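# Line up three lettered blocks alphabetically on mat

## Task

Of the four blocks, three carry a letter on their upper face. Place those three entirely on the mat, in a tight straight line, ordered A-to-Z from left to right when viewed from the spot halfway between the two arm bases, each with its letter facing up and not upside down or sideways. The remaining block must end up somewhere off the mat. Blocks must stay in place on their own, not because a gripper holds them. At the end, open the grippers and move the arms away.

## Robot and tools

Robot: two arms, named left_arm and right_arm. Each has six revolute joints plus a two-finger gripper. The names are labels only; left_arm sits on the +y side of the table.

Scene frame: origin on the table surface midway between the arm bases, +x pointing out across the table, +z up, +y toward left_arm. All printed positions (metres) and orientations (quaternion w,x,y,z) and velocities (m/s, rad/s) use this frame. For the goal, 'left to right as seen from between the bases' means looking along +x, so left is +y and right is -y; the alphabetically first block should have the largest y.

Tool execute_actions takes "actions": a list holding zero or one item, plus optional "pictures" (true/false; images come by default).
- Empty list: no command, just returns the current state.
- Motion item: {"rows": [...], "steps": n}, n from 1 to 15 (default 15), each step 1/30 s. Each row is one flat list of 14 numbers covering both arms: left_arm waist, shoulder, elbow, forearm roll, wrist pitch, wrist roll, opening, then right_arm in the same seven-number order. Every row must include both arms even if one stays still (repeat its current angles). Up to 15 rows; row k applies on step k, and the final row is held for any remaining steps.
- Wait item: {"steps": n} with no rows, n up to 300; it returns when n steps have passed since the previous result, counting your reply time.
A rejected call sends nothing to the robot.

Joint numbers are absolute target angles in radians, in the same convention as the Joint positions line, not offsets. Stated ranges per arm: waist -6.283 to 6.283, shoulder -2.059 to 2.094, elbow -3.927 to 0.192, forearm roll -6.283 to 6.283, wrist pitch -1.693 to 3.142, wrist roll -6.283 to 6.283. The true stops may differ by up to 0.010 rad. A target more than 0.010 rad outside a range and beyond the joint's last reported angle gets the call refused; a target past the real stop is clipped to it, and the result may print "joint sent to its limit" (possibly for an earlier, still running action). Missing that message does not prove there is room left.

Opening is an absolute value in [-1, 1]: +1 fully open (pad gap 0.084 m), -1 fully shut. To keep hold of something, command an opening well under grip_measured (the measured opening on the same scale); the larger the gap, the harder the squeeze, up to roughly 24 N per pad for objects up to about 6 cm. Commanding exactly grip_measured still presses lightly. Closing quickly can overshoot the force.

Motion limits: each joint target moves at most 3.14 rad/s with about 0.16 s to accelerate, and all joints of one arm are timed to finish together. Per step a target is kept within 0.623 rad of the measured angle, and if the gripper would be sent more than 70 mm from where it is, the whole arm's targets are pulled back. Large moves therefore need several calls. Between calls the arms keep heading to the last row sent until they have nearly stopped or a step is HELD.

Gripper geometry: fingers point along the gripper's +z, close along its y. end_effector_position is the pad centre when closed, about 2 cm short of the fingertips; closing pushes the tips about 10 mm further along +z. Reported hand positions can be off, more so at full reach.

Result lines: a state line per arm (left_arm: … | right_arm: …) with end_effector_position, end_effector_quat_wxyz and velocities; Joint positions and Joint velocities with one block per arm, six joints then finger gap (m, m/s); grip_measured; "joint command not followed" when the clearance checker altered or blocked joint targets (other parts of the row still ran); HELD marking steps where your row was partly or wholly not sent; MOTOR HOT warning from 65 °C; OVER-TEMPERATURE FAULT at 80 °C, when that arm is braked until cool. A torque fault (contact torque reaching a joint's load limit: waist 46, shoulder 46, elbow 27.6, forearm roll 27.6, wrist pitch 18.4, wrist roll 18.4 N m, held weight included) stops the arm, backs the joint off, freezes it 10 s and drops the rest of the call.

Cameras: cam_head_left, cam_head_right (fixed overhead views) and cam_left_wrist, cam_right_wrist (on the hands), all 672x504. Calibration (K, distortion, T_world_to_cam) is given per camera and may be a little off. zoom_image takes "camera" (one of those names) and "region" [x0, y0, x1, y1] in image pixels from the top-left, at most 504 by 504, and returns a closer look at the latest image.

finished_scene takes "scene": the number of the current scene. Replying with no tool call ends everything.

Avoid: knocking or placing anything off the table (instant failure), arms colliding or pressing on each other, dropping or slamming blocks, hard shoves, and holding loads longer than needed (motor heat). Occasional external tugs on held items or nudges to loose blocks can happen, so check placements before finishing. Release all blocks and move the grippers away at the end.

Each tool is called after "Emit:" as name(argument=value, ...) on one line, values as JSON.

## Session

Emit:
execute_actions(actions=[])

Scene clock: 0.00 s of 7600.00 s.
left_arm: end_effector_position=(+0.2336, +0.3967, +0.2357) grip_measured=+1.00 end_effector_quat_wxyz=(+0.023, +0.268, +0.939, -0.215) end_effector_velocity=(-0.000, +0.000, -0.000) end_effector_angular_velocity=(+0.000, -0.000, +0.001) | right_arm: end_effector_position=(+0.5269, -0.2774, +0.2852) grip_measured=+1.00 end_effector_quat_wxyz=(-0.005, +0.606, +0.795, +0.012) end_effector_velocity=(+0.000, -0.000, -0.000) end_effector_angular_velocity=(-0.000, +0.001, -0.000)
Joint positions: left_arm=[ 0.396 -0.779 -0.502 -0.355  1.543 -2.091  0.084] | right_arm=[ 0.409  0.175 -1.517  0.024  1.329 -1.597  0.084]
Joint velocities: left_arm=[ 0. -0.  0.  0. -0. -0.  0.] | right_arm=[-0.     0.001 -0.     0.    -0.    -0.    -0.   ]
camera_calibration (this result's frames):
cam_left_wrist: T_world_to_cam=[[0.521359, 0.746897, -0.412711, -0.286467], [0.849115, -0.502123, 0.163939, 0.032085], [-0.0847858, -0.43591, -0.895988, 0.535305], [0, 0, 0, 1]] pos_world=[0.167494, 0.463417, 0.356138]
cam_right_wrist: T_world_to_cam=[[0.959766, 0.280593, 0.0107919, -0.397612], [0.280777, -0.959474, -0.0239398, -0.336693], [0.0036372, 0.0260067, -0.999655, 0.425139], [0, 0, 0, 1]] pos_world=[0.474604, -0.222537, 0.421223]

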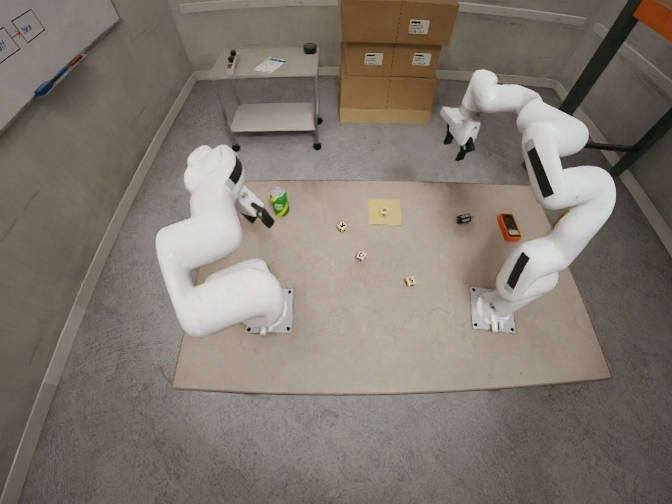

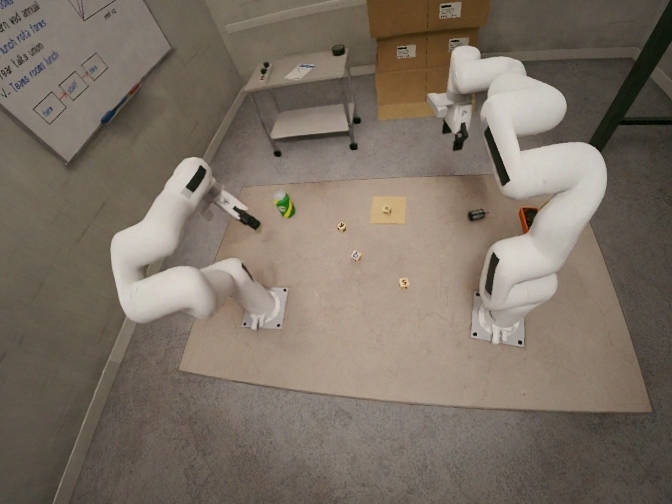

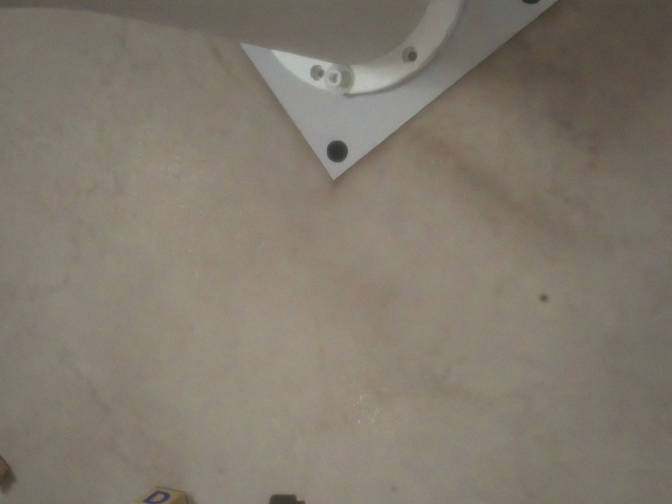

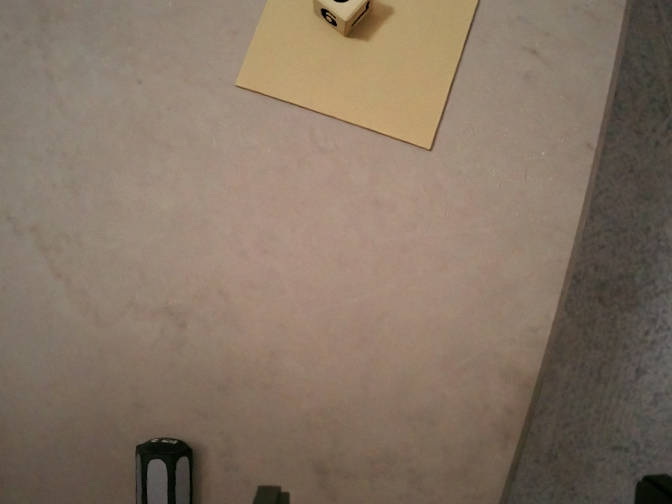

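Emit:
zoom_image(camera="cam_head_left", region=[325, 190, 425, 295])

Region (325, 190, 425, 295) of cam_head_left's 672x504 image, scaled by 4.800, with more detail than that image has; it fills the left 480 columns of this view, and the rest is white.

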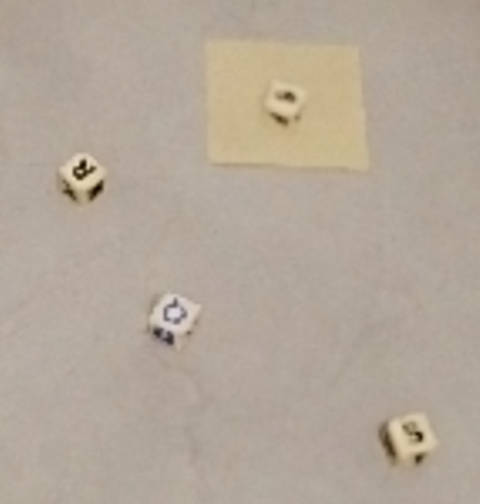

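Emit:
execute_actions(actions=[{"rows":[[0.8,-0.779,-0.502,-0.355,1.543,-2.091,1,0.883,0.449,-1.362,0,0.913,0.72,1]]}], pictures=false)

Emit:
execute_actions(actions=[{"steps":35}])

Scene clock: 11.20 s of 7600.00 s.
left_arm: end_effector_position=(+0.2137, +0.4816, +0.2357) grip_measured=+1.00 end_effector_quat_wxyz=(+0.066, +0.076, +0.973, -0.207) end_effector_velocity=(-0.003, +0.005, -0.000) end_effector_angular_velocity=(-0.004, +0.000, +0.031) | right_arm: end_effector_position=(+0.5001, -0.1398, +0.1843) grip_measured=+1.00 end_effector_quat_wxyz=(-0.004, +0.674, +0.738, +0.004) end_effector_velocity=(-0.118, +0.280, -0.218) end_effector_angular_velocity=(-0.034, +0.017, -0.784)
Joint positions: left_arm=[ 0.796 -0.779 -0.502 -0.355  1.543 -2.091  0.084] | right_arm=[ 0.669  0.325 -1.432  0.011  1.102 -1.159  0.084]
Joint velocities: left_arm=[ 0.031  0.002 -0.    -0.002  0.002 -0.    -0.   ] | right_arm=[ 0.552  0.32   0.181 -0.028 -0.483  1.343  0.   ]
Steps of this call (steps 1 to 90: nothing new was sent; then 7.70 s passed at rest; steps 91 to 105: all 15 steps of this action). Readings (joint positions):
91: left_arm=[0.396 -0.779 -0.502 -0.355 1.543 -2.091] | right_arm=[0.410 0.175 -1.517 0.024 1.329 -1.596]
92: left_arm=[0.401 -0.779 -0.502 -0.355 1.544 -2.091] | right_arm=[0.412 0.177 -1.516 0.024 1.325 -1.590]
94: left_arm=[0.453 -0.779 -0.502 -0.355 1.544 -2.091] | right_arm=[0.444 0.193 -1.509 0.021 1.292 -1.543]
98: left_arm=[0.682 -0.779 -0.502 -0.355 1.543 -2.091] | right_arm=[0.534 0.248 -1.475 0.018 1.220 -1.423]
105: the state above

Scene clock: 12.37 s of 7600.00 s.
left_arm: end_effector_position=(+0.2134, +0.4824, +0.2357) grip_measured=+1.00 end_effector_quat_wxyz=(+0.066, +0.074, +0.973, -0.206) end_effector_velocity=(+0.000, -0.000, +0.000) end_effector_angular_velocity=(+0.001, -0.001, -0.000) | right_arm: end_effector_position=(+0.4368, -0.0396, +0.1006) grip_measured=+1.00 end_effector_quat_wxyz=(-0.000, +1.000, +0.001, +0.000) end_effector_velocity=(-0.000, +0.001, -0.000) end_effector_angular_velocity=(+0.001, -0.001, -0.005)
Joint positions: left_arm=[ 0.8   -0.779 -0.502 -0.355  1.543 -2.091  0.084] | right_arm=[ 0.883  0.449 -1.362 -0.     0.913  0.719  0.084]
Joint velocities: left_arm=[-0.    -0.001 -0.001  0.     0.    -0.     0.   ] | right_arm=[ 0.001  0.     0.001 -0.    -0.002  0.006 -0.   ]
Steps of this call (steps 1 to 35: the robot went on to your last target). Readings (joint positions):
1: left_arm=[0.797 -0.779 -0.502 -0.355 1.543 -2.091] | right_arm=[0.687 0.336 -1.426 0.010 1.086 -1.113]
2: left_arm=[0.798 -0.779 -0.502 -0.355 1.543 -2.091] | right_arm=[0.705 0.346 -1.420 0.009 1.070 -1.063]
4: left_arm=[0.798 -0.779 -0.502 -0.355 1.543 -2.091] | right_arm=[0.740 0.367 -1.409 0.007 1.039 -0.954]
8: left_arm=[0.799 -0.779 -0.502 -0.355 1.543 -2.091] | right_arm=[0.806 0.404 -1.387 0.004 0.981 -0.676]
35: the state above
camera_calibration (this result's frames):
cam_left_wrist: T_world_to_cam=[[0.185948, 0.891836, -0.412374, -0.338331], [0.978083, -0.127991, 0.164233, -0.115899], [0.0936884, -0.433875, -0.896089, 0.531896], [0, 0, 0, 1]] pos_world=[0.126439, 0.517677, 0.356141]
cam_right_wrist: T_world_to_cam=[[0.0181148, -0.999831, -0.00311936, -0.0138881], [-0.999835, -0.0181116, -0.00103733, 0.506676], [0.000980657, 0.00313763, -0.999995, 0.235061], [0, 0, 0, 1]] pos_world=[0.506614, -0.00544654, 0.235542]

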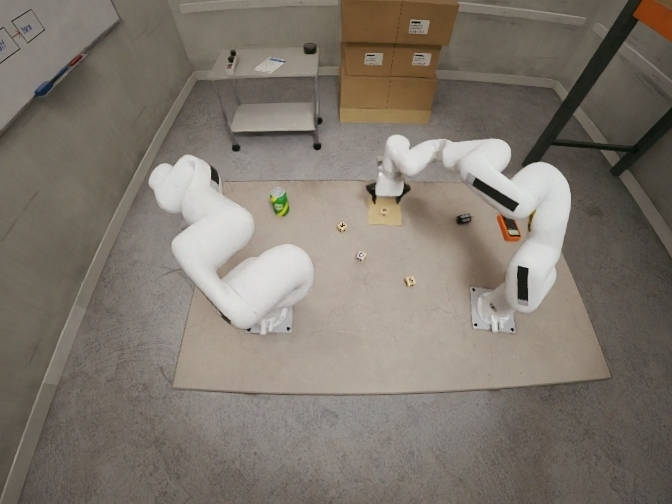

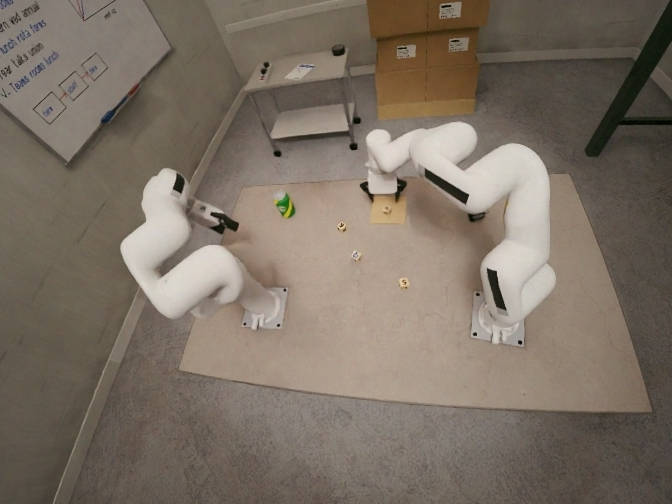

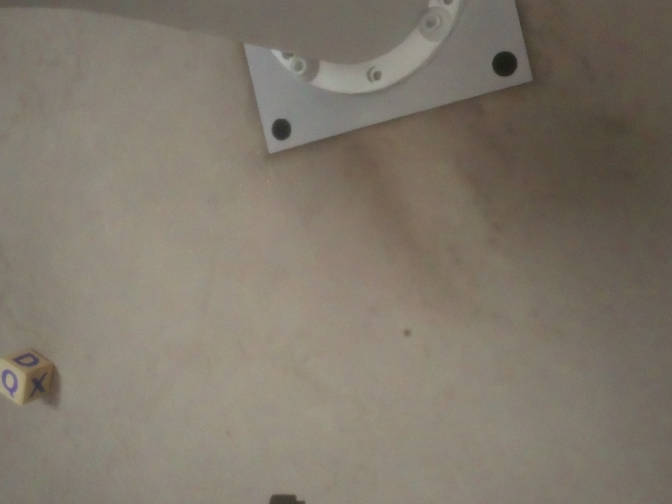

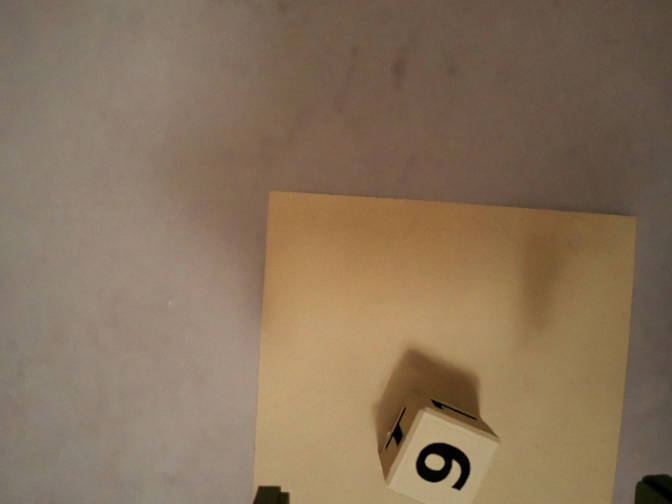

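Emit:
execute_actions(actions=[{"rows":[[0.8,-0.779,-0.502,-0.355,1.543,-2.091,1,0.881,0.449,-1.362,0,0.913,1.12,1]],"steps":9}], pictures=false)

Emit:
execute_actions(actions=[{"rows":[[0.8,-0.779,-0.502,-0.355,1.543,-2.091,0.5,0.881,0.577,-1.326,0,0.749,1.12,0.6]]}], pictures=false)

Emit:
execute_actions(actions=[{"rows":[[0.8,-0.779,-0.502,-0.355,1.543,-2.091,0.5,0.881,0.577,-1.326,0,0.749,1.12,-0.2],[0.8,-0.779,-0.502,-0.355,1.543,-2.091,0.5,0.881,0.577,-1.326,0,0.749,1.12,-0.2],[0.8,-0.779,-0.502,-0.355,1.543,-2.091,0.5,0.881,0.577,-1.326,0,0.749,1.12,-0.2],[0.8,-0.779,-0.502,-0.355,1.543,-2.091,0.5,0.881,0.577,-1.326,0,0.749,1.12,-0.2],[0.8,-0.779,-0.502,-0.355,1.543,-2.091,0.5,0.881,0.577,-1.326,0,0.749,1.12,-0.2],[0.8,-0.779,-0.502,-0.355,1.543,-2.091,0.5,0.881,0.577,-1.326,0,0.749,1.12,-0.4],[0.8,-0.779,-0.502,-0.355,1.543,-2.091,0.5,0.881,0.577,-1.326,0,0.749,1.12,-0.75]]}], pictures=false)

Emit:
execute_actions(actions=[{"rows":[[0.8,-0.779,-0.502,-0.355,1.543,-2.091,0.5,0.881,0.53,-1.338,0,0.808,1.12,-0.75],[0.8,-0.779,-0.502,-0.355,1.543,-2.091,0.5,0.881,0.53,-1.338,0,0.808,1.12,-0.75],[0.8,-0.779,-0.502,-0.355,1.543,-2.091,0.5,0.881,0.53,-1.338,0,0.808,1.12,-0.75],[0.8,-0.779,-0.502,-0.355,1.543,-2.091,0.5,0.881,0.53,-1.338,0,0.808,1.12,-0.75],[0.8,-0.779,-0.502,-0.355,1.543,-2.091,0.5,0.55,0.53,-1.338,0,0.808,1.12,-0.75]]}], pictures=false)

Emit:
execute_actions(actions=[{"rows":[[0.8,-0.779,-0.502,-0.355,1.543,-2.091,0.5,0.55,0.53,-1.338,0,0.808,1.12,-0.75],[0.8,-0.779,-0.502,-0.355,1.543,-2.091,0.5,0.55,0.53,-1.338,0,0.808,1.12,-0.75],[0.8,-0.779,-0.502,-0.355,1.543,-2.091,0.5,0.55,0.53,-1.338,0,0.808,1.12,-0.75],[0.8,-0.779,-0.502,-0.355,1.543,-2.091,0.5,0.55,0.577,-1.326,0,0.749,1.12,-0.75]]}], pictures=false)

Emit:
execute_actions(actions=[{"rows":[[0.8,-0.779,-0.502,-0.355,1.543,-2.091,0.5,0.55,0.577,-1.326,0,0.749,1.12,1]],"steps":9}], pictures=false)

Emit:
execute_actions(actions=[{"rows":[[0.8,-0.779,-0.502,-0.355,1.543,-2.091,0.5,0.55,0.449,-1.362,0,0.913,1.12,1]],"steps":9}], pictures=false)

Emit:
execute_actions(actions=[{"rows":[[0.8,-0.779,-0.502,-0.355,1.543,-2.091,0.5,1.32,0.3,-1.2,0,0.9,1.16,1]]}], pictures=false)

Emit:
execute_actions(actions=[{"steps":25}])

Scene clock: 48.43 s of 7600.00 s.
left_arm: end_effector_position=(+0.2134, +0.4824, +0.2357) grip_measured=+1.00 end_effector_quat_wxyz=(+0.066, +0.074, +0.973, -0.206) end_effector_velocity=(+0.000, -0.000, +0.000) end_effector_angular_velocity=(+0.001, -0.001, -0.000) | right_arm: end_effector_position=(+0.4374, -0.0404, +0.1005) grip_measured=+1.00 end_effector_quat_wxyz=(+0.000, +0.985, -0.170, -0.000) end_effector_velocity=(+0.002, -0.003, -0.001) end_effector_angular_velocity=(-0.002, +0.002, -0.981)
Joint positions: left_arm=[ 0.8   -0.779 -0.502 -0.355  1.543 -2.091  0.084] | right_arm=[ 0.881  0.449 -1.362  0.     0.913  1.061  0.084]
Joint velocities: left_arm=[-0.    -0.001 -0.     0.     0.     0.     0.   ] | right_arm=[-0.006  0.001  0.001 -0.     0.001  0.975 -0.   ]
Steps of this call (steps 1 to 15: the robot went on to your last target; steps 16 to 90: nothing new was sent; then 32.77 s passed at rest; steps 91 to 99: all 9 steps of this action). Readings (joint positions):
91: left_arm=[0.800 -0.779 -0.502 -0.355 1.543 -2.091] | right_arm=[0.883 0.449 -1.362 -0.000 0.913 0.720]
92: left_arm=[0.800 -0.779 -0.502 -0.355 1.543 -2.091] | right_arm=[0.883 0.449 -1.362 -0.000 0.913 0.726]
94: left_arm=[0.800 -0.779 -0.502 -0.355 1.543 -2.091] | right_arm=[0.883 0.449 -1.362 -0.000 0.913 0.782]
98: left_arm=[0.800 -0.779 -0.502 -0.355 1.543 -2.091] | right_arm=[0.881 0.449 -1.362 0.000 0.913 1.021]
99: the state above

Scene clock: 48.93 s of 7600.00 s.
left_arm: end_effector_position=(+0.2134, +0.4824, +0.2357) grip_measured=+0.49 end_effector_quat_wxyz=(+0.066, +0.074, +0.973, -0.206) end_effector_velocity=(-0.000, -0.000, -0.000) end_effector_angular_velocity=(-0.001, +0.001, -0.000) | right_arm: end_effector_position=(+0.4387, -0.0394, +0.0291) grip_measured=+0.59 end_effector_quat_wxyz=(-0.002, +0.980, -0.199, +0.002) end_effector_velocity=(-0.007, -0.006, -0.012) end_effector_angular_velocity=(-0.015, +0.017, -0.002)
Joint positions: left_arm=[ 0.8   -0.779 -0.502 -0.355  1.543 -2.091  0.065] | right_arm=[ 0.881  0.574 -1.328 -0.     0.749  1.12   0.069]
Joint velocities: left_arm=[ 0.     0.001  0.     0.     0.001  0.    -0.   ] | right_arm=[ 0.     0.012  0.016  0.001 -0.006  0.002 -0.   ]
Steps of this call (steps 1 to 15: all 15 steps of this action). Readings (joint positions):
1: left_arm=[0.800 -0.779 -0.502 -0.355 1.543 -2.091] | right_arm=[0.881 0.449 -1.362 0.000 0.913 1.086]
2: left_arm=[0.800 -0.779 -0.502 -0.355 1.543 -2.091] | right_arm=[0.881 0.452 -1.362 -0.000 0.906 1.100]
4: left_arm=[0.800 -0.779 -0.502 -0.355 1.543 -2.091] | right_arm=[0.881 0.483 -1.357 -0.000 0.856 1.112]
8: left_arm=[0.800 -0.779 -0.502 -0.355 1.543 -2.091] | right_arm=[0.881 0.573 -1.321 0.000 0.769 1.118]
15: the state above

Scene clock: 49.43 s of 7600.00 s.
left_arm: end_effector_position=(+0.2134, +0.4824, +0.2357) grip_measured=+0.49 end_effector_quat_wxyz=(+0.066, +0.074, +0.973, -0.206) end_effector_velocity=(-0.000, -0.000, +0.000) end_effector_angular_velocity=(-0.000, +0.000, -0.000) | right_arm: end_effector_position=(+0.4375, -0.0404, +0.0269) grip_measured=-0.33 end_effector_quat_wxyz=(-0.000, +0.980, -0.199, +0.000) end_effector_velocity=(+0.000, +0.000, +0.000) end_effector_angular_velocity=(-0.000, -0.000, -0.000)
Joint positions: left_arm=[ 0.8   -0.779 -0.502 -0.355  1.543 -2.091  0.065] | right_arm=[ 0.881  0.577 -1.326  0.     0.749  1.12   0.03 ]
Joint velocities: left_arm=[ 0. -0.  0.  0.  0.  0. -0.] | right_arm=[-0.     0.001 -0.002 -0.001  0.001  0.001 -0.   ]
Steps of this call (steps 1 to 15: all 15 steps of this action). Readings (joint positions):
1: left_arm=[0.800 -0.779 -0.502 -0.355 1.543 -2.091] | right_arm=[0.881 0.575 -1.328 -0.000 0.749 1.120]
2: left_arm=[0.800 -0.779 -0.502 -0.355 1.543 -2.091] | right_arm=[0.881 0.575 -1.327 -0.000 0.749 1.120]
4: left_arm=[0.800 -0.779 -0.502 -0.355 1.543 -2.091] | right_arm=[0.881 0.576 -1.326 -0.000 0.749 1.120]
8: left_arm=[0.800 -0.779 -0.502 -0.355 1.543 -2.091] | right_arm=[0.881 0.577 -1.326 -0.000 0.749 1.120]
15: the state above

Scene clock: 49.93 s of 7600.00 s.
left_arm: end_effector_position=(+0.2134, +0.4824, +0.2357) grip_measured=+0.49 end_effector_quat_wxyz=(+0.066, +0.074, +0.973, -0.206) end_effector_velocity=(-0.000, -0.000, -0.000) end_effector_angular_velocity=(-0.001, +0.001, -0.000) | right_arm: end_effector_position=(+0.5113, -0.1447, +0.0516) grip_measured=-0.33 end_effector_quat_wxyz=(-0.000, +0.951, -0.308, +0.000) end_effector_velocity=(+0.201, -0.376, +0.012) end_effector_angular_velocity=(-0.003, +0.004, -0.752)
Joint positions: left_arm=[ 0.8   -0.779 -0.502 -0.355  1.543 -2.091  0.065] | right_arm=[ 0.655  0.533 -1.337 -0.     0.804  1.12   0.03 ]
Joint velocities: left_arm=[-0.     0.001 -0.    -0.     0.    -0.     0.   ] | right_arm=[-0.752 -0.022 -0.004 -0.     0.031  0.001  0.   ]
Steps of this call (steps 1 to 15: all 15 steps of this action). Readings (joint positions):
1: left_arm=[0.800 -0.779 -0.502 -0.355 1.543 -2.091] | right_arm=[0.881 0.577 -1.326 0.000 0.749 1.120]
2: left_arm=[0.800 -0.779 -0.502 -0.355 1.543 -2.091] | right_arm=[0.881 0.574 -1.326 0.000 0.755 1.120]
4: left_arm=[0.800 -0.779 -0.502 -0.355 1.543 -2.091] | right_arm=[0.881 0.556 -1.329 0.000 0.781 1.120]
8: left_arm=[0.800 -0.779 -0.502 -0.355 1.543 -2.091] | right_arm=[0.839 0.535 -1.340 0.000 0.796 1.120]
15: the state above

Scene clock: 50.43 s of 7600.00 s.
left_arm: end_effector_position=(+0.2134, +0.4824, +0.2357) grip_measured=+0.49 end_effector_quat_wxyz=(+0.066, +0.074, +0.973, -0.206) end_effector_velocity=(+0.000, -0.000, +0.000) end_effector_angular_velocity=(+0.001, -0.001, -0.000) | right_arm: end_effector_position=(+0.5357, -0.1981, +0.0275) grip_measured=-0.33 end_effector_quat_wxyz=(-0.000, +0.934, -0.357, +0.000) end_effector_velocity=(+0.014, +0.001, +0.015) end_effector_angular_velocity=(+0.016, -0.039, -0.008)
Joint positions: left_arm=[ 0.8   -0.779 -0.502 -0.355  1.543 -2.091  0.065] | right_arm=[ 0.552  0.576 -1.327  0.     0.749  1.12   0.03 ]
Joint velocities: left_arm=[-0.    -0.001 -0.    -0.     0.    -0.     0.   ] | right_arm=[-0.008 -0.014 -0.016 -0.001 -0.012  0.     0.   ]
Steps of this call (steps 1 to 15: all 15 steps of this action). Readings (joint positions):
1: left_arm=[0.800 -0.779 -0.502 -0.355 1.543 -2.091] | right_arm=[0.630 0.533 -1.338 -0.000 0.805 1.120]
2: left_arm=[0.800 -0.779 -0.502 -0.355 1.543 -2.091] | right_arm=[0.606 0.532 -1.338 -0.000 0.806 1.120]
4: left_arm=[0.800 -0.779 -0.502 -0.355 1.543 -2.091] | right_arm=[0.569 0.531 -1.338 -0.000 0.807 1.120]
8: left_arm=[0.800 -0.779 -0.502 -0.355 1.543 -2.091] | right_arm=[0.553 0.562 -1.330 0.000 0.767 1.120]
15: the state above

Scene clock: 50.73 s of 7600.00 s.
left_arm: end_effector_position=(+0.2134, +0.4824, +0.2357) grip_measured=+0.49 end_effector_quat_wxyz=(+0.066, +0.074, +0.973, -0.206) end_effector_velocity=(-0.000, -0.000, -0.000) end_effector_angular_velocity=(-0.000, +0.000, -0.000) | right_arm: end_effector_position=(+0.5356, -0.1989, +0.0268) grip_measured=+0.98 end_effector_quat_wxyz=(-0.000, +0.934, -0.357, +0.000) end_effector_velocity=(+0.002, +0.000, +0.001) end_effector_angular_velocity=(+0.002, -0.005, +0.000)
Joint positions: left_arm=[ 0.8   -0.779 -0.502 -0.355  1.543 -2.091  0.065] | right_arm=[ 0.55   0.577 -1.326  0.     0.749  1.12   0.083]
Joint velocities: left_arm=[-0.     0.     0.001 -0.    -0.    -0.     0.   ] | right_arm=[-0.001  0.    -0.003 -0.    -0.003 -0.001  0.068]
Steps of this call (steps 1 to 9: all 9 steps of this action). Readings (joint positions):
1: left_arm=[0.800 -0.779 -0.502 -0.355 1.543 -2.091] | right_arm=[0.551 0.576 -1.327 -0.000 0.749 1.120]
2: left_arm=[0.800 -0.779 -0.502 -0.355 1.543 -2.091] | right_arm=[0.551 0.576 -1.327 -0.000 0.749 1.120]
4: left_arm=[0.800 -0.779 -0.502 -0.355 1.543 -2.091] | right_arm=[0.551 0.576 -1.327 -0.000 0.749 1.120]
8: left_arm=[0.800 -0.779 -0.502 -0.355 1.543 -2.091] | right_arm=[0.550 0.577 -1.326 0.000 0.749 1.120]
9: the state above

Scene clock: 51.03 s of 7600.00 s.
left_arm: end_effector_position=(+0.2134, +0.4824, +0.2357) grip_measured=+0.49 end_effector_quat_wxyz=(+0.066, +0.074, +0.973, -0.206) end_effector_velocity=(-0.000, -0.000, -0.000) end_effector_angular_velocity=(-0.000, +0.000, -0.000) | right_arm: end_effector_position=(+0.5419, -0.1964, +0.1060) grip_measured=+1.00 end_effector_quat_wxyz=(-0.008, +0.934, -0.357, +0.009) end_effector_velocity=(-0.022, -0.009, +0.053) end_effector_angular_velocity=(-0.022, +0.054, +0.000)
Joint positions: left_arm=[ 0.8   -0.779 -0.502 -0.355  1.543 -2.091  0.065] | right_arm=[ 0.55   0.447 -1.37  -0.     0.9    1.12   0.084]
Joint velocities: left_arm=[-0.    -0.     0.001 -0.     0.    -0.    -0.   ] | right_arm=[-0.    -0.114 -0.007 -0.     0.179 -0.    -0.   ]
Steps of this call (steps 1 to 9: all 9 steps of this action). Readings (joint positions):
1: left_arm=[0.800 -0.779 -0.502 -0.355 1.543 -2.091] | right_arm=[0.550 0.577 -1.326 0.000 0.749 1.120]
2: left_arm=[0.800 -0.779 -0.502 -0.355 1.543 -2.091] | right_arm=[0.550 0.575 -1.326 0.000 0.754 1.120]
4: left_arm=[0.800 -0.779 -0.502 -0.355 1.543 -2.091] | right_arm=[0.550 0.546 -1.330 0.000 0.803 1.120]
8: left_arm=[0.800 -0.779 -0.502 -0.355 1.543 -2.091] | right_arm=[0.550 0.454 -1.367 -0.000 0.892 1.120]
9: the state above

Scene clock: 51.53 s of 7600.00 s.
left_arm: end_effector_position=(+0.2134, +0.4824, +0.2357) grip_measured=+0.49 end_effector_quat_wxyz=(+0.066, +0.074, +0.973, -0.206) end_effector_velocity=(-0.000, -0.000, -0.000) end_effector_angular_velocity=(-0.001, +0.000, -0.000) | right_arm: end_effector_position=(+0.4256, -0.0524, +0.1086) grip_measured=+1.00 end_effector_quat_wxyz=(-0.000, +0.978, -0.209, +0.000) end_effector_velocity=(-0.300, +0.290, +0.021) end_effector_angular_velocity=(+0.001, -0.002, +0.720)
Joint positions: left_arm=[ 0.8   -0.779 -0.502 -0.355  1.543 -2.091  0.065] | right_arm=[ 0.879  0.383 -1.288  0.     0.904  1.138  0.084]
Joint velocities: left_arm=[ 0.  0. -0. -0.  0.  0.  0.] | right_arm=[ 0.757 -0.143  0.148 -0.001 -0.007  0.037  0.   ]
Steps of this call (steps 1 to 15: all 15 steps of this action). Readings (joint positions):
1: left_arm=[0.800 -0.779 -0.502 -0.355 1.543 -2.091] | right_arm=[0.550 0.445 -1.368 -0.000 0.904 1.120]
2: left_arm=[0.800 -0.779 -0.502 -0.355 1.543 -2.091] | right_arm=[0.554 0.445 -1.363 -0.000 0.907 1.120]
4: left_arm=[0.800 -0.779 -0.502 -0.355 1.543 -2.091] | right_arm=[0.593 0.440 -1.347 -0.000 0.907 1.123]
8: left_arm=[0.800 -0.779 -0.502 -0.355 1.543 -2.091] | right_arm=[0.703 0.416 -1.324 0.000 0.905 1.129]
15: the state above

Scene clock: 52.37 s of 7600.00 s.
left_arm: end_effector_position=(+0.2134, +0.4824, +0.2357) grip_measured=+0.49 end_effector_quat_wxyz=(+0.066, +0.074, +0.973, -0.206) end_effector_velocity=(-0.000, -0.000, -0.000) end_effector_angular_velocity=(-0.002, +0.002, -0.001) | right_arm: end_effector_position=(+0.2242, +0.0692, +0.1191) grip_measured=+1.00 end_effector_quat_wxyz=(+0.000, +1.000, -0.002, -0.000) end_effector_velocity=(-0.005, +0.003, +0.002) end_effector_angular_velocity=(+0.004, -0.001, +0.009)
Joint positions: left_arm=[ 0.8   -0.779 -0.502 -0.355  1.543 -2.091  0.065] | right_arm=[ 1.318  0.3   -1.2   -0.     0.9    1.16   0.084]
Joint velocities: left_arm=[-0.     0.001  0.    -0.     0.001  0.    -0.   ] | right_arm=[ 0.01  -0.003 -0.001  0.001  0.     0.001  0.   ]
Steps of this call (steps 1 to 25: the robot went on to your last target). Readings (joint positions):
1: left_arm=[0.800 -0.779 -0.502 -0.355 1.543 -2.091] | right_arm=[0.904 0.379 -1.283 0.000 0.904 1.139]
2: left_arm=[0.800 -0.779 -0.502 -0.355 1.543 -2.091] | right_arm=[0.930 0.374 -1.278 0.000 0.903 1.141]
4: left_arm=[0.800 -0.779 -0.502 -0.355 1.543 -2.091] | right_arm=[0.980 0.364 -1.268 0.000 0.903 1.143]
8: left_arm=[0.800 -0.779 -0.502 -0.355 1.543 -2.091] | right_arm=[1.083 0.345 -1.247 0.000 0.902 1.148]
25: the state above
camera_calibration (this result's frames):
cam_left_wrist: T_world_to_cam=[[0.185946, 0.891836, -0.412374, -0.338331], [0.978083, -0.127989, 0.164233, -0.1159], [0.0936895, -0.433875, -0.896089, 0.531895], [0, 0, 0, 1]] pos_world=[0.126438, 0.517678, 0.356141]
cam_right_wrist: T_world_to_cam=[[0.0123155, -0.999921, -0.00267704, 0.100104], [-0.999924, -0.0123134, -0.000822891, 0.295705], [0.000789862, 0.00268697, -0.999996, 0.253529], [0, 0, 0, 1]] pos_world=[0.294249, 0.103056, 0.254039]

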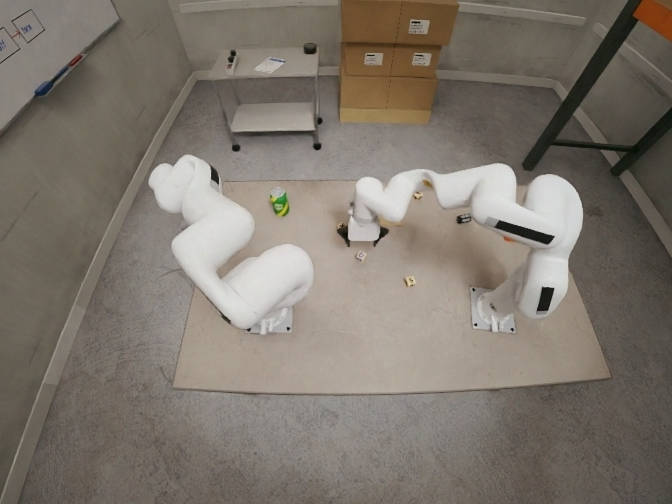

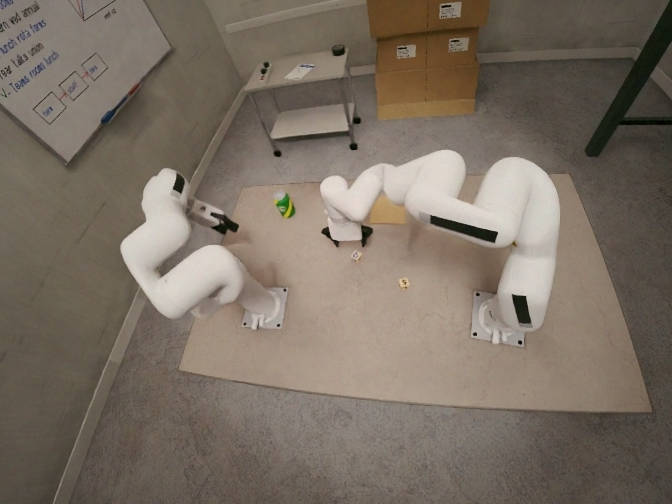

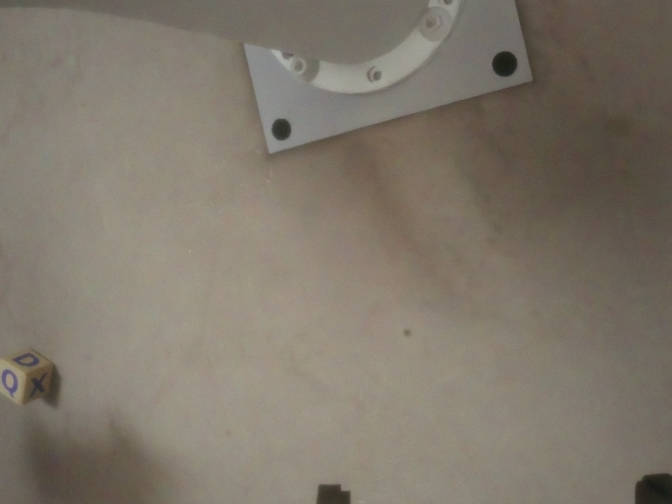

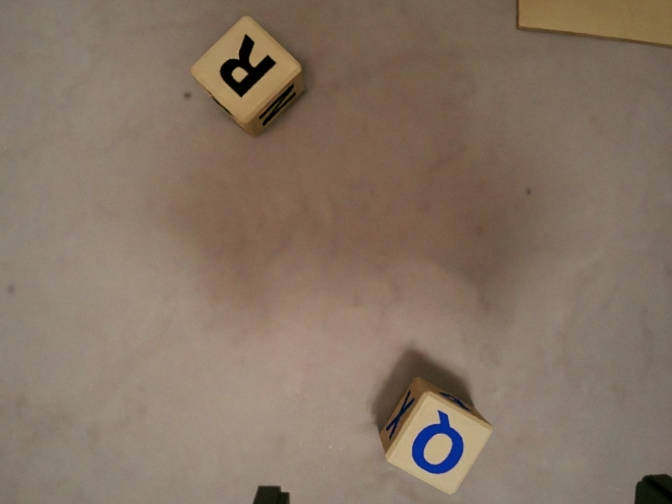

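Emit:
execute_actions(actions=[{"rows":[[0.8,-0.779,-0.502,-0.355,1.543,-2.091,0.5,1.318,0.33,-1.175,0,0.845,0.128,0.6]]}], pictures=false)

Emit:
execute_actions(actions=[{"rows":[[0.8,-0.779,-0.502,-0.355,1.543,-2.091,0.5,1.318,0.462,-1.132,0,0.67,0.128,0.6]]}], pictures=false)

Emit:
execute_actions(actions=[{"rows":[[0.8,-0.779,-0.502,-0.355,1.543,-2.091,0.5,1.318,0.462,-1.132,0,0.67,0.128,-0.2],[0.8,-0.779,-0.502,-0.355,1.543,-2.091,0.5,1.318,0.462,-1.132,0,0.67,0.128,-0.2],[0.8,-0.779,-0.502,-0.355,1.543,-2.091,0.5,1.318,0.462,-1.132,0,0.67,0.128,-0.2],[0.8,-0.779,-0.502,-0.355,1.543,-2.091,0.5,1.318,0.462,-1.132,0,0.67,0.128,-0.2],[0.8,-0.779,-0.502,-0.355,1.543,-2.091,0.5,1.318,0.462,-1.132,0,0.67,0.128,-0.2],[0.8,-0.779,-0.502,-0.355,1.543,-2.091,0.5,1.318,0.462,-1.132,0,0.67,0.128,-0.4],[0.8,-0.779,-0.502,-0.355,1.543,-2.091,0.5,1.318,0.462,-1.132,0,0.67,0.128,-0.75]]}], pictures=false)

Emit:
execute_actions(actions=[{"rows":[[0.8,-0.779,-0.502,-0.355,1.543,-2.091,0.5,1.318,0.4,-1.15,0,0.75,0.128,-0.75]],"steps":7}], pictures=false)

Emit:
execute_actions(actions=[{"rows":[[0.8,-0.779,-0.502,-0.355,1.543,-2.091,0.5,0.893,0.6,-1.474,0,0.874,2.363,-0.75]]}], pictures=false)

Emit:
execute_actions(actions=[{"steps":30}], pictures=false)

Emit:
execute_actions(actions=[{"rows":[[0.8,-0.779,-0.502,-0.355,1.543,-2.091,0.5,0.893,0.654,-1.458,0,0.804,2.363,-0.75]]}], pictures=false)

Emit:
execute_actions(actions=[{"rows":[[0.8,-0.779,-0.502,-0.355,1.543,-2.091,0.5,0.893,0.654,-1.458,0,0.804,2.363,0.6]],"steps":9}], pictures=false)

Emit:
execute_actions(actions=[{"rows":[[0.8,-0.779,-0.502,-0.355,1.543,-2.091,0.5,0.893,0.53,-1.498,0,0.968,2.363,0.6]],"steps":9}], pictures=false)

Emit:
execute_actions(actions=[{"rows":[[0.8,-0.779,-0.502,-0.355,1.543,-2.091,0.5,1.167,0.747,-1.899,0,1.152,0.217,1]]}], pictures=false)

Emit:
execute_actions(actions=[{"steps":28}])

Scene clock: 88.40 s of 7600.00 s.
left_arm: end_effector_position=(+0.2134, +0.4824, +0.2357) grip_measured=+0.49 end_effector_quat_wxyz=(+0.066, +0.074, +0.973, -0.206) end_effector_velocity=(-0.000, -0.000, +0.000) end_effector_angular_velocity=(-0.000, +0.000, -0.000) | right_arm: end_effector_position=(+0.2235, +0.0682, +0.0981) grip_measured=+0.59 end_effector_quat_wxyz=(+0.000, +0.890, +0.456, -0.000) end_effector_velocity=(+0.002, +0.005, +0.002) end_effector_angular_velocity=(+0.020, -0.007, +1.271)
Joint positions: left_arm=[ 0.8   -0.779 -0.502 -0.355  1.543 -2.091  0.065] | right_arm=[ 1.318  0.33  -1.175 -0.     0.846  0.211  0.069]
Joint velocities: left_arm=[-0.    -0.    -0.    -0.     0.001  0.    -0.   ] | right_arm=[ 0.     0.001 -0.001  0.001 -0.021 -1.272 -0.   ]
Steps of this call (steps 1 to 30: the robot went on to your last target; steps 31 to 100: nothing new was sent; then 32.20 s passed at rest; steps 101 to 115: all 15 steps of this action). Readings (joint positions):
101: left_arm=[0.800 -0.779 -0.502 -0.355 1.543 -2.091] | right_arm=[1.320 0.300 -1.200 0.000 0.900 1.160]
102: left_arm=[0.800 -0.779 -0.502 -0.355 1.543 -2.091] | right_arm=[1.320 0.300 -1.200 0.000 0.899 1.154]
104: left_arm=[0.800 -0.779 -0.502 -0.355 1.543 -2.091] | right_arm=[1.320 0.302 -1.198 0.000 0.894 1.098]
108: left_arm=[0.800 -0.779 -0.502 -0.355 1.543 -2.091] | right_arm=[1.319 0.317 -1.186 -0.000 0.869 0.784]
115: the state above

Scene clock: 88.90 s of 7600.00 s.
left_arm: end_effector_position=(+0.2134, +0.4824, +0.2357) grip_measured=+0.49 end_effector_quat_wxyz=(+0.066, +0.074, +0.973, -0.206) end_effector_velocity=(-0.000, -0.000, -0.000) end_effector_angular_velocity=(-0.001, +0.000, +0.001) | right_arm: end_effector_position=(+0.2234, +0.0679, +0.0284) grip_measured=+0.59 end_effector_quat_wxyz=(-0.002, +0.871, +0.492, +0.002) end_effector_velocity=(-0.004, -0.008, -0.010) end_effector_angular_velocity=(-0.020, +0.009, +0.003)
Joint positions: left_arm=[ 0.8   -0.779 -0.502 -0.355  1.543 -2.091  0.065] | right_arm=[ 1.318  0.459 -1.135 -0.     0.67   0.128  0.069]
Joint velocities: left_arm=[ 0.001 -0.     0.001  0.     0.     0.     0.   ] | right_arm=[ 0.001  0.008  0.018 -0.    -0.004 -0.002 -0.   ]
Steps of this call (steps 1 to 15: all 15 steps of this action). Readings (joint positions):
1: left_arm=[0.800 -0.779 -0.502 -0.355 1.543 -2.091] | right_arm=[1.318 0.330 -1.175 -0.000 0.845 0.177]
2: left_arm=[0.800 -0.779 -0.502 -0.355 1.543 -2.091] | right_arm=[1.318 0.332 -1.175 -0.000 0.839 0.157]
4: left_arm=[0.800 -0.779 -0.502 -0.355 1.543 -2.091] | right_arm=[1.318 0.364 -1.169 -0.000 0.786 0.140]
8: left_arm=[0.800 -0.779 -0.502 -0.355 1.543 -2.091] | right_arm=[1.318 0.457 -1.128 0.000 0.691 0.130]
15: the state above

Scene clock: 89.40 s of 7600.00 s.
left_arm: end_effector_position=(+0.2134, +0.4824, +0.2357) grip_measured=+0.49 end_effector_quat_wxyz=(+0.066, +0.074, +0.973, -0.206) end_effector_velocity=(-0.000, -0.000, -0.000) end_effector_angular_velocity=(-0.000, +0.000, -0.000) | right_arm: end_effector_position=(+0.2227, +0.0663, +0.0263) grip_measured=-0.33 end_effector_quat_wxyz=(-0.000, +0.871, +0.492, +0.000) end_effector_velocity=(-0.000, -0.000, -0.000) end_effector_angular_velocity=(-0.001, +0.000, +0.001)
Joint positions: left_arm=[ 0.8   -0.779 -0.502 -0.355  1.543 -2.091  0.065] | right_arm=[ 1.318  0.462 -1.132 -0.     0.67   0.128  0.03 ]
Joint velocities: left_arm=[-0.001 -0.     0.     0.     0.    -0.    -0.   ] | right_arm=[ 0.001  0.     0.    -0.     0.    -0.001  0.   ]
Steps of this call (steps 1 to 15: all 15 steps of this action). Readings (joint positions):
1: left_arm=[0.800 -0.779 -0.502 -0.355 1.543 -2.091] | right_arm=[1.318 0.460 -1.134 -0.000 0.670 0.128]
2: left_arm=[0.800 -0.779 -0.502 -0.355 1.543 -2.091] | right_arm=[1.318 0.460 -1.133 -0.000 0.670 0.128]
4: left_arm=[0.800 -0.779 -0.502 -0.355 1.543 -2.091] | right_arm=[1.318 0.461 -1.132 -0.000 0.670 0.128]
8: left_arm=[0.800 -0.779 -0.502 -0.355 1.543 -2.091] | right_arm=[1.318 0.461 -1.132 -0.000 0.670 0.128]
15: the state above

Scene clock: 89.63 s of 7600.00 s.
left_arm: end_effector_position=(+0.2134, +0.4824, +0.2357) grip_measured=+0.49 end_effector_quat_wxyz=(+0.066, +0.074, +0.973, -0.206) end_effector_velocity=(-0.000, -0.000, -0.000) end_effector_angular_velocity=(-0.000, +0.000, -0.001) | right_arm: end_effector_position=(+0.2246, +0.0708, +0.0586) grip_measured=-0.33 end_effector_quat_wxyz=(-0.003, +0.870, +0.492, +0.004) end_effector_velocity=(+0.013, +0.029, +0.099) end_effector_angular_velocity=(+0.085, -0.037, -0.001)
Joint positions: left_arm=[ 0.8   -0.779 -0.502 -0.355  1.543 -2.091  0.065] | right_arm=[ 1.318  0.403 -1.152 -0.     0.739  0.128  0.03 ]
Joint velocities: left_arm=[-0.001 -0.     0.001  0.     0.     0.     0.   ] | right_arm=[ 0.    -0.156 -0.076  0.     0.138  0.001 -0.   ]
Steps of this call (steps 1 to 7: all 7 steps of this action). Readings (joint positions):
1: left_arm=[0.800 -0.779 -0.502 -0.355 1.543 -2.091] | right_arm=[1.318 0.462 -1.132 -0.000 0.670 0.128]
2: left_arm=[0.800 -0.779 -0.502 -0.355 1.543 -2.091] | right_arm=[1.318 0.459 -1.133 0.000 0.677 0.128]
4: left_arm=[0.800 -0.779 -0.502 -0.355 1.543 -2.091] | right_arm=[1.318 0.436 -1.137 0.000 0.710 0.128]
7: the state above

Scene clock: 90.13 s of 7600.00 s.
left_arm: end_effector_position=(+0.2134, +0.4824, +0.2357) grip_measured=+0.49 end_effector_quat_wxyz=(+0.066, +0.074, +0.973, -0.206) end_effector_velocity=(+0.000, +0.000, +0.000) end_effector_angular_velocity=(+0.002, -0.002, +0.000) | right_arm: end_effector_position=(+0.3788, +0.0251, +0.0594) grip_measured=-0.33 end_effector_quat_wxyz=(+0.000, +0.996, +0.088, -0.000) end_effector_velocity=(+0.310, -0.145, +0.002) end_effector_angular_velocity=(-0.000, +0.000, -2.480)
Joint positions: left_arm=[ 0.8   -0.779 -0.502 -0.355  1.543 -2.091  0.065] | right_arm=[ 1.035  0.534 -1.365 -0.     0.831  0.698  0.03 ]
Joint velocities: left_arm=[ 0.001 -0.001 -0.     0.    -0.     0.     0.   ] | right_arm=[-0.579  0.267 -0.44   0.     0.173  1.901 -0.   ]
Steps of this call (steps 1 to 15: all 15 steps of this action). Readings (joint positions):
1: left_arm=[0.800 -0.779 -0.502 -0.355 1.543 -2.091] | right_arm=[1.318 0.400 -1.153 -0.000 0.743 0.128]
2: left_arm=[0.800 -0.779 -0.502 -0.355 1.543 -2.091] | right_arm=[1.316 0.401 -1.155 -0.000 0.747 0.134]
4: left_arm=[0.800 -0.779 -0.502 -0.355 1.543 -2.091] | right_arm=[1.285 0.420 -1.179 0.000 0.759 0.187]
8: left_arm=[0.800 -0.779 -0.502 -0.355 1.543 -2.091] | right_arm=[1.181 0.466 -1.254 -0.000 0.787 0.342]
15: the state above

Scene clock: 91.13 s of 7600.00 s.
left_arm: end_effector_position=(+0.2134, +0.4824, +0.2357) grip_measured=+0.49 end_effector_quat_wxyz=(+0.066, +0.074, +0.973, -0.206) end_effector_velocity=(+0.000, +0.000, +0.000) end_effector_angular_velocity=(+0.001, -0.001, +0.000) | right_arm: end_effector_position=(+0.4531, -0.0172, +0.0598) grip_measured=-0.33 end_effector_quat_wxyz=(-0.000, +0.686, -0.728, +0.000) end_effector_velocity=(+0.000, +0.000, +0.000) end_effector_angular_velocity=(+0.001, -0.001, -0.005)
Joint positions: left_arm=[ 0.8   -0.779 -0.502 -0.355  1.543 -2.091  0.065] | right_arm=[ 0.893  0.6   -1.474 -0.     0.874  2.362  0.03 ]
Joint velocities: left_arm=[ 0.    -0.001  0.    -0.    -0.001  0.    -0.   ] | right_arm=[-0.    -0.001  0.     0.    -0.001  0.005 -0.   ]
Steps of this call (steps 1 to 30: the robot went on to your last target). Readings (joint positions):
1: left_arm=[0.800 -0.779 -0.502 -0.355 1.543 -2.091] | right_arm=[1.016 0.543 -1.379 -0.000 0.837 0.764]
2: left_arm=[0.800 -0.779 -0.502 -0.355 1.543 -2.091] | right_arm=[0.998 0.551 -1.393 -0.000 0.842 0.836]
4: left_arm=[0.800 -0.779 -0.502 -0.355 1.543 -2.091] | right_arm=[0.963 0.568 -1.420 -0.000 0.853 1.001]
8: left_arm=[0.800 -0.779 -0.502 -0.355 1.543 -2.091] | right_arm=[0.913 0.590 -1.457 -0.000 0.867 1.375]
30: the state above

Scene clock: 91.63 s of 7600.00 s.
left_arm: end_effector_position=(+0.2134, +0.4824, +0.2357) grip_measured=+0.49 end_effector_quat_wxyz=(+0.066, +0.074, +0.973, -0.206) end_effector_velocity=(-0.000, -0.000, +0.000) end_effector_angular_velocity=(+0.000, -0.000, -0.000) | right_arm: end_effector_position=(+0.4527, -0.0176, +0.0283) grip_measured=-0.33 end_effector_quat_wxyz=(-0.001, +0.686, -0.728, +0.000) end_effector_velocity=(-0.001, -0.001, -0.002) end_effector_angular_velocity=(-0.003, +0.003, +0.000)
Joint positions: left_arm=[ 0.8   -0.779 -0.502 -0.355  1.543 -2.091  0.065] | right_arm=[ 0.893  0.652 -1.459 -0.     0.804  2.363  0.03 ]
Joint velocities: left_arm=[-0.    -0.001 -0.     0.     0.    -0.    -0.   ] | right_arm=[-0.     0.002  0.003  0.    -0.    -0.     0.   ]
Steps of this call (steps 1 to 15: all 15 steps of this action). Readings (joint positions):
1: left_arm=[0.800 -0.779 -0.502 -0.355 1.543 -2.091] | right_arm=[0.893 0.600 -1.474 -0.000 0.874 2.363]
2: left_arm=[0.800 -0.779 -0.502 -0.355 1.543 -2.091] | right_arm=[0.893 0.603 -1.474 -0.000 0.868 2.363]
4: left_arm=[0.800 -0.779 -0.502 -0.355 1.543 -2.091] | right_arm=[0.893 0.623 -1.470 -0.000 0.837 2.363]
8: left_arm=[0.800 -0.779 -0.502 -0.355 1.543 -2.091] | right_arm=[0.893 0.651 -1.459 0.000 0.809 2.363]
15: the state above

Scene clock: 91.93 s of 7600.00 s.
left_arm: end_effector_position=(+0.2134, +0.4824, +0.2357) grip_measured=+0.49 end_effector_quat_wxyz=(+0.066, +0.074, +0.973, -0.206) end_effector_velocity=(-0.000, -0.000, -0.000) end_effector_angular_velocity=(-0.001, +0.001, -0.000) | right_arm: end_effector_position=(+0.4518, -0.0185, +0.0260) grip_measured=+0.59 end_effector_quat_wxyz=(+0.001, +0.686, -0.728, -0.000) end_effector_velocity=(+0.008, +0.007, +0.014) end_effector_angular_velocity=(+0.022, -0.024, -0.000)
Joint positions: left_arm=[ 0.8   -0.779 -0.502 -0.355  1.543 -2.091  0.065] | right_arm=[ 0.893  0.655 -1.457  0.     0.804  2.363  0.068]
Joint velocities: left_arm=[-0.  0.  0. -0.  0. -0. -0.] | right_arm=[ 0.    -0.014 -0.015  0.    -0.004  0.     0.006]
Steps of this call (steps 1 to 9: all 9 steps of this action). Readings (joint positions):
1: left_arm=[0.800 -0.779 -0.502 -0.355 1.543 -2.091] | right_arm=[0.893 0.652 -1.459 -0.000 0.804 2.363]
2: left_arm=[0.800 -0.779 -0.502 -0.355 1.543 -2.091] | right_arm=[0.893 0.653 -1.459 -0.000 0.804 2.363]
4: left_arm=[0.800 -0.779 -0.502 -0.355 1.543 -2.091] | right_arm=[0.893 0.656 -1.456 0.000 0.804 2.363]
8: left_arm=[0.800 -0.779 -0.502 -0.355 1.543 -2.091] | right_arm=[0.893 0.656 -1.457 0.000 0.804 2.363]
9: the state above

Scene clock: 92.23 s of 7600.00 s.
left_arm: end_effector_position=(+0.2134, +0.4824, +0.2357) grip_measured=+0.49 end_effector_quat_wxyz=(+0.066, +0.074, +0.973, -0.206) end_effector_velocity=(-0.000, -0.000, -0.000) end_effector_angular_velocity=(-0.001, +0.001, -0.000) | right_arm: end_effector_position=(+0.4571, -0.0136, +0.1087) grip_measured=+0.59 end_effector_quat_wxyz=(-0.012, +0.686, -0.728, +0.000) end_effector_velocity=(-0.012, -0.010, +0.076) end_effector_angular_velocity=(-0.018, +0.021, +0.001)
Joint positions: left_arm=[ 0.8   -0.779 -0.502 -0.355  1.543 -2.091  0.065] | right_arm=[ 0.893  0.528 -1.505 -0.     0.954  2.363  0.069]
Joint velocities: left_arm=[-0.    -0.     0.    -0.     0.001 -0.     0.   ] | right_arm=[ 0.    -0.136 -0.026  0.001  0.188 -0.001 -0.   ]
Steps of this call (steps 1 to 9: all 9 steps of this action). Readings (joint positions):
1: left_arm=[0.800 -0.779 -0.502 -0.355 1.543 -2.091] | right_arm=[0.893 0.655 -1.458 0.000 0.804 2.363]
2: left_arm=[0.800 -0.779 -0.502 -0.355 1.543 -2.091] | right_arm=[0.893 0.652 -1.458 0.000 0.809 2.363]
4: left_arm=[0.800 -0.779 -0.502 -0.355 1.543 -2.091] | right_arm=[0.893 0.625 -1.463 0.000 0.857 2.363]
8: left_arm=[0.800 -0.779 -0.502 -0.355 1.543 -2.091] | right_arm=[0.893 0.536 -1.502 -0.000 0.946 2.363]
9: the state above

Scene clock: 92.73 s of 7600.00 s.
left_arm: end_effector_position=(+0.2134, +0.4824, +0.2357) grip_measured=+0.49 end_effector_quat_wxyz=(+0.066, +0.074, +0.973, -0.206) end_effector_velocity=(-0.000, -0.000, -0.000) end_effector_angular_velocity=(-0.000, +0.000, -0.000) | right_arm: end_effector_position=(+0.3833, +0.1109, +0.1157) grip_measured=+1.00 end_effector_quat_wxyz=(+0.001, +0.948, -0.317, -0.000) end_effector_velocity=(-0.171, +0.222, +0.028) end_effector_angular_velocity=(+0.010, -0.002, +3.156)
Joint positions: left_arm=[ 0.8   -0.779 -0.502 -0.355  1.543 -2.091  0.065] | right_arm=[ 1.116  0.707 -1.821  0.     1.116  1.6    0.084]
Joint velocities: left_arm=[ 0.  0.  0.  0. -0.  0.  0.] | right_arm=[ 0.416  0.312 -0.597  0.001  0.277 -2.741  0.   ]
Steps of this call (steps 1 to 15: all 15 steps of this action). Readings (joint positions):
1: left_arm=[0.800 -0.779 -0.502 -0.355 1.543 -2.091] | right_arm=[0.893 0.526 -1.504 -0.000 0.959 2.363]
2: left_arm=[0.800 -0.779 -0.502 -0.355 1.543 -2.091] | right_arm=[0.895 0.530 -1.505 -0.000 0.965 2.357]
4: left_arm=[0.800 -0.779 -0.502 -0.355 1.543 -2.091] | right_arm=[0.916 0.554 -1.534 -0.000 0.984 2.302]
8: left_arm=[0.800 -0.779 -0.502 -0.355 1.543 -2.091] | right_arm=[1.002 0.617 -1.653 0.000 1.037 2.102]
15: the state above

Scene clock: 93.67 s of 7600.00 s.
left_arm: end_effector_position=(+0.2134, +0.4824, +0.2357) grip_measured=+0.49 end_effector_quat_wxyz=(+0.066, +0.074, +0.973, -0.206) end_effector_velocity=(+0.000, -0.000, +0.000) end_effector_angular_velocity=(+0.001, -0.001, -0.001) | right_arm: end_effector_position=(+0.3614, +0.1378, +0.1194) grip_measured=+1.00 end_effector_quat_wxyz=(+0.000, +0.923, +0.384, +0.000) end_effector_velocity=(-0.000, +0.001, +0.001) end_effector_angular_velocity=(+0.003, -0.001, +0.003)
Joint positions: left_arm=[ 0.8   -0.779 -0.502 -0.355  1.543 -2.091  0.065] | right_arm=[ 1.167  0.747 -1.899 -0.     1.152  0.217  0.084]
Joint velocities: left_arm=[-0.001 -0.001  0.001  0.    -0.001  0.001  0.   ] | right_arm=[ 0.001 -0.    -0.002  0.001 -0.    -0.002  0.   ]
Steps of this call (steps 1 to 28: the robot went on to your last target). Readings (joint positions):
1: left_arm=[0.800 -0.779 -0.502 -0.355 1.543 -2.091] | right_arm=[1.129 0.716 -1.840 0.000 1.124 1.507]
2: left_arm=[0.800 -0.779 -0.502 -0.355 1.543 -2.091] | right_arm=[1.140 0.725 -1.855 0.000 1.131 1.412]
4: left_arm=[0.800 -0.779 -0.502 -0.355 1.543 -2.091] | right_arm=[1.154 0.736 -1.877 0.000 1.142 1.223]
8: left_arm=[0.800 -0.779 -0.502 -0.355 1.543 -2.091] | right_arm=[1.164 0.744 -1.894 -0.000 1.150 0.844]
28: the state above
camera_calibration (this result's frames):
cam_left_wrist: T_world_to_cam=[[0.185946, 0.891836, -0.412374, -0.338331], [0.978083, -0.127989, 0.164233, -0.1159], [0.0936893, -0.433875, -0.896089, 0.531896], [0, 0, 0, 1]] pos_world=[0.126438, 0.517678, 0.356141]
cam_right_wrist: T_world_to_cam=[[0.720257, -0.693701, -0.00304427, -0.131036], [-0.693706, -0.720258, -0.000947137, 0.420655], [-0.00153563, 0.00279401, -0.999995, 0.254387], [0, 0, 0, 1]] pos_world=[0.386581, 0.211369, 0.254385]

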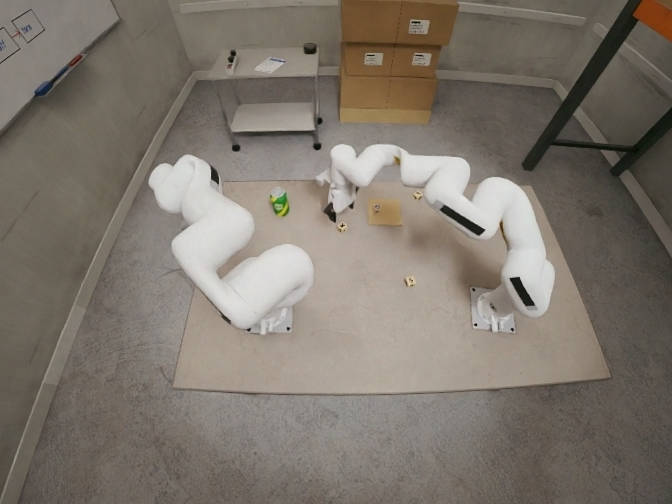

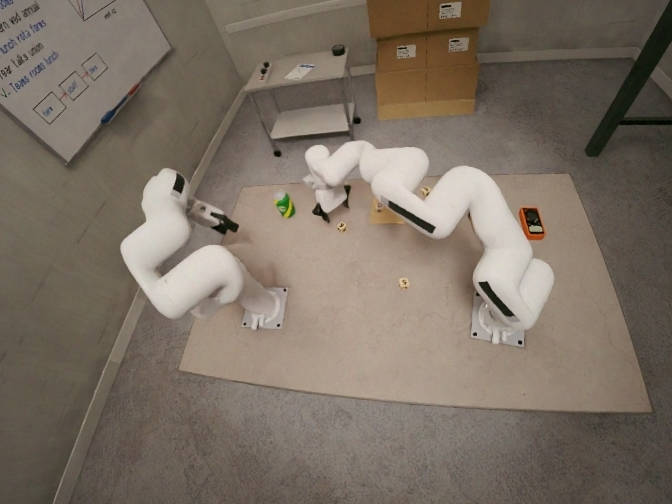

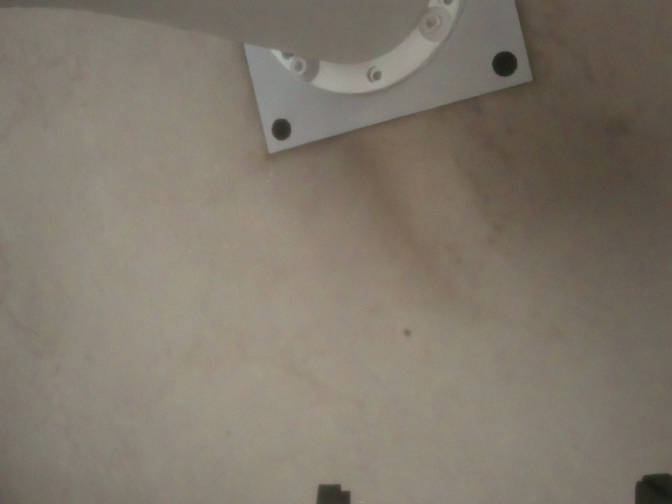

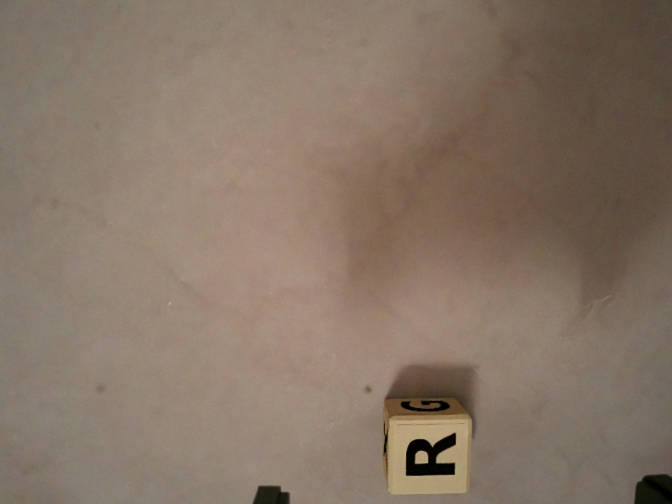

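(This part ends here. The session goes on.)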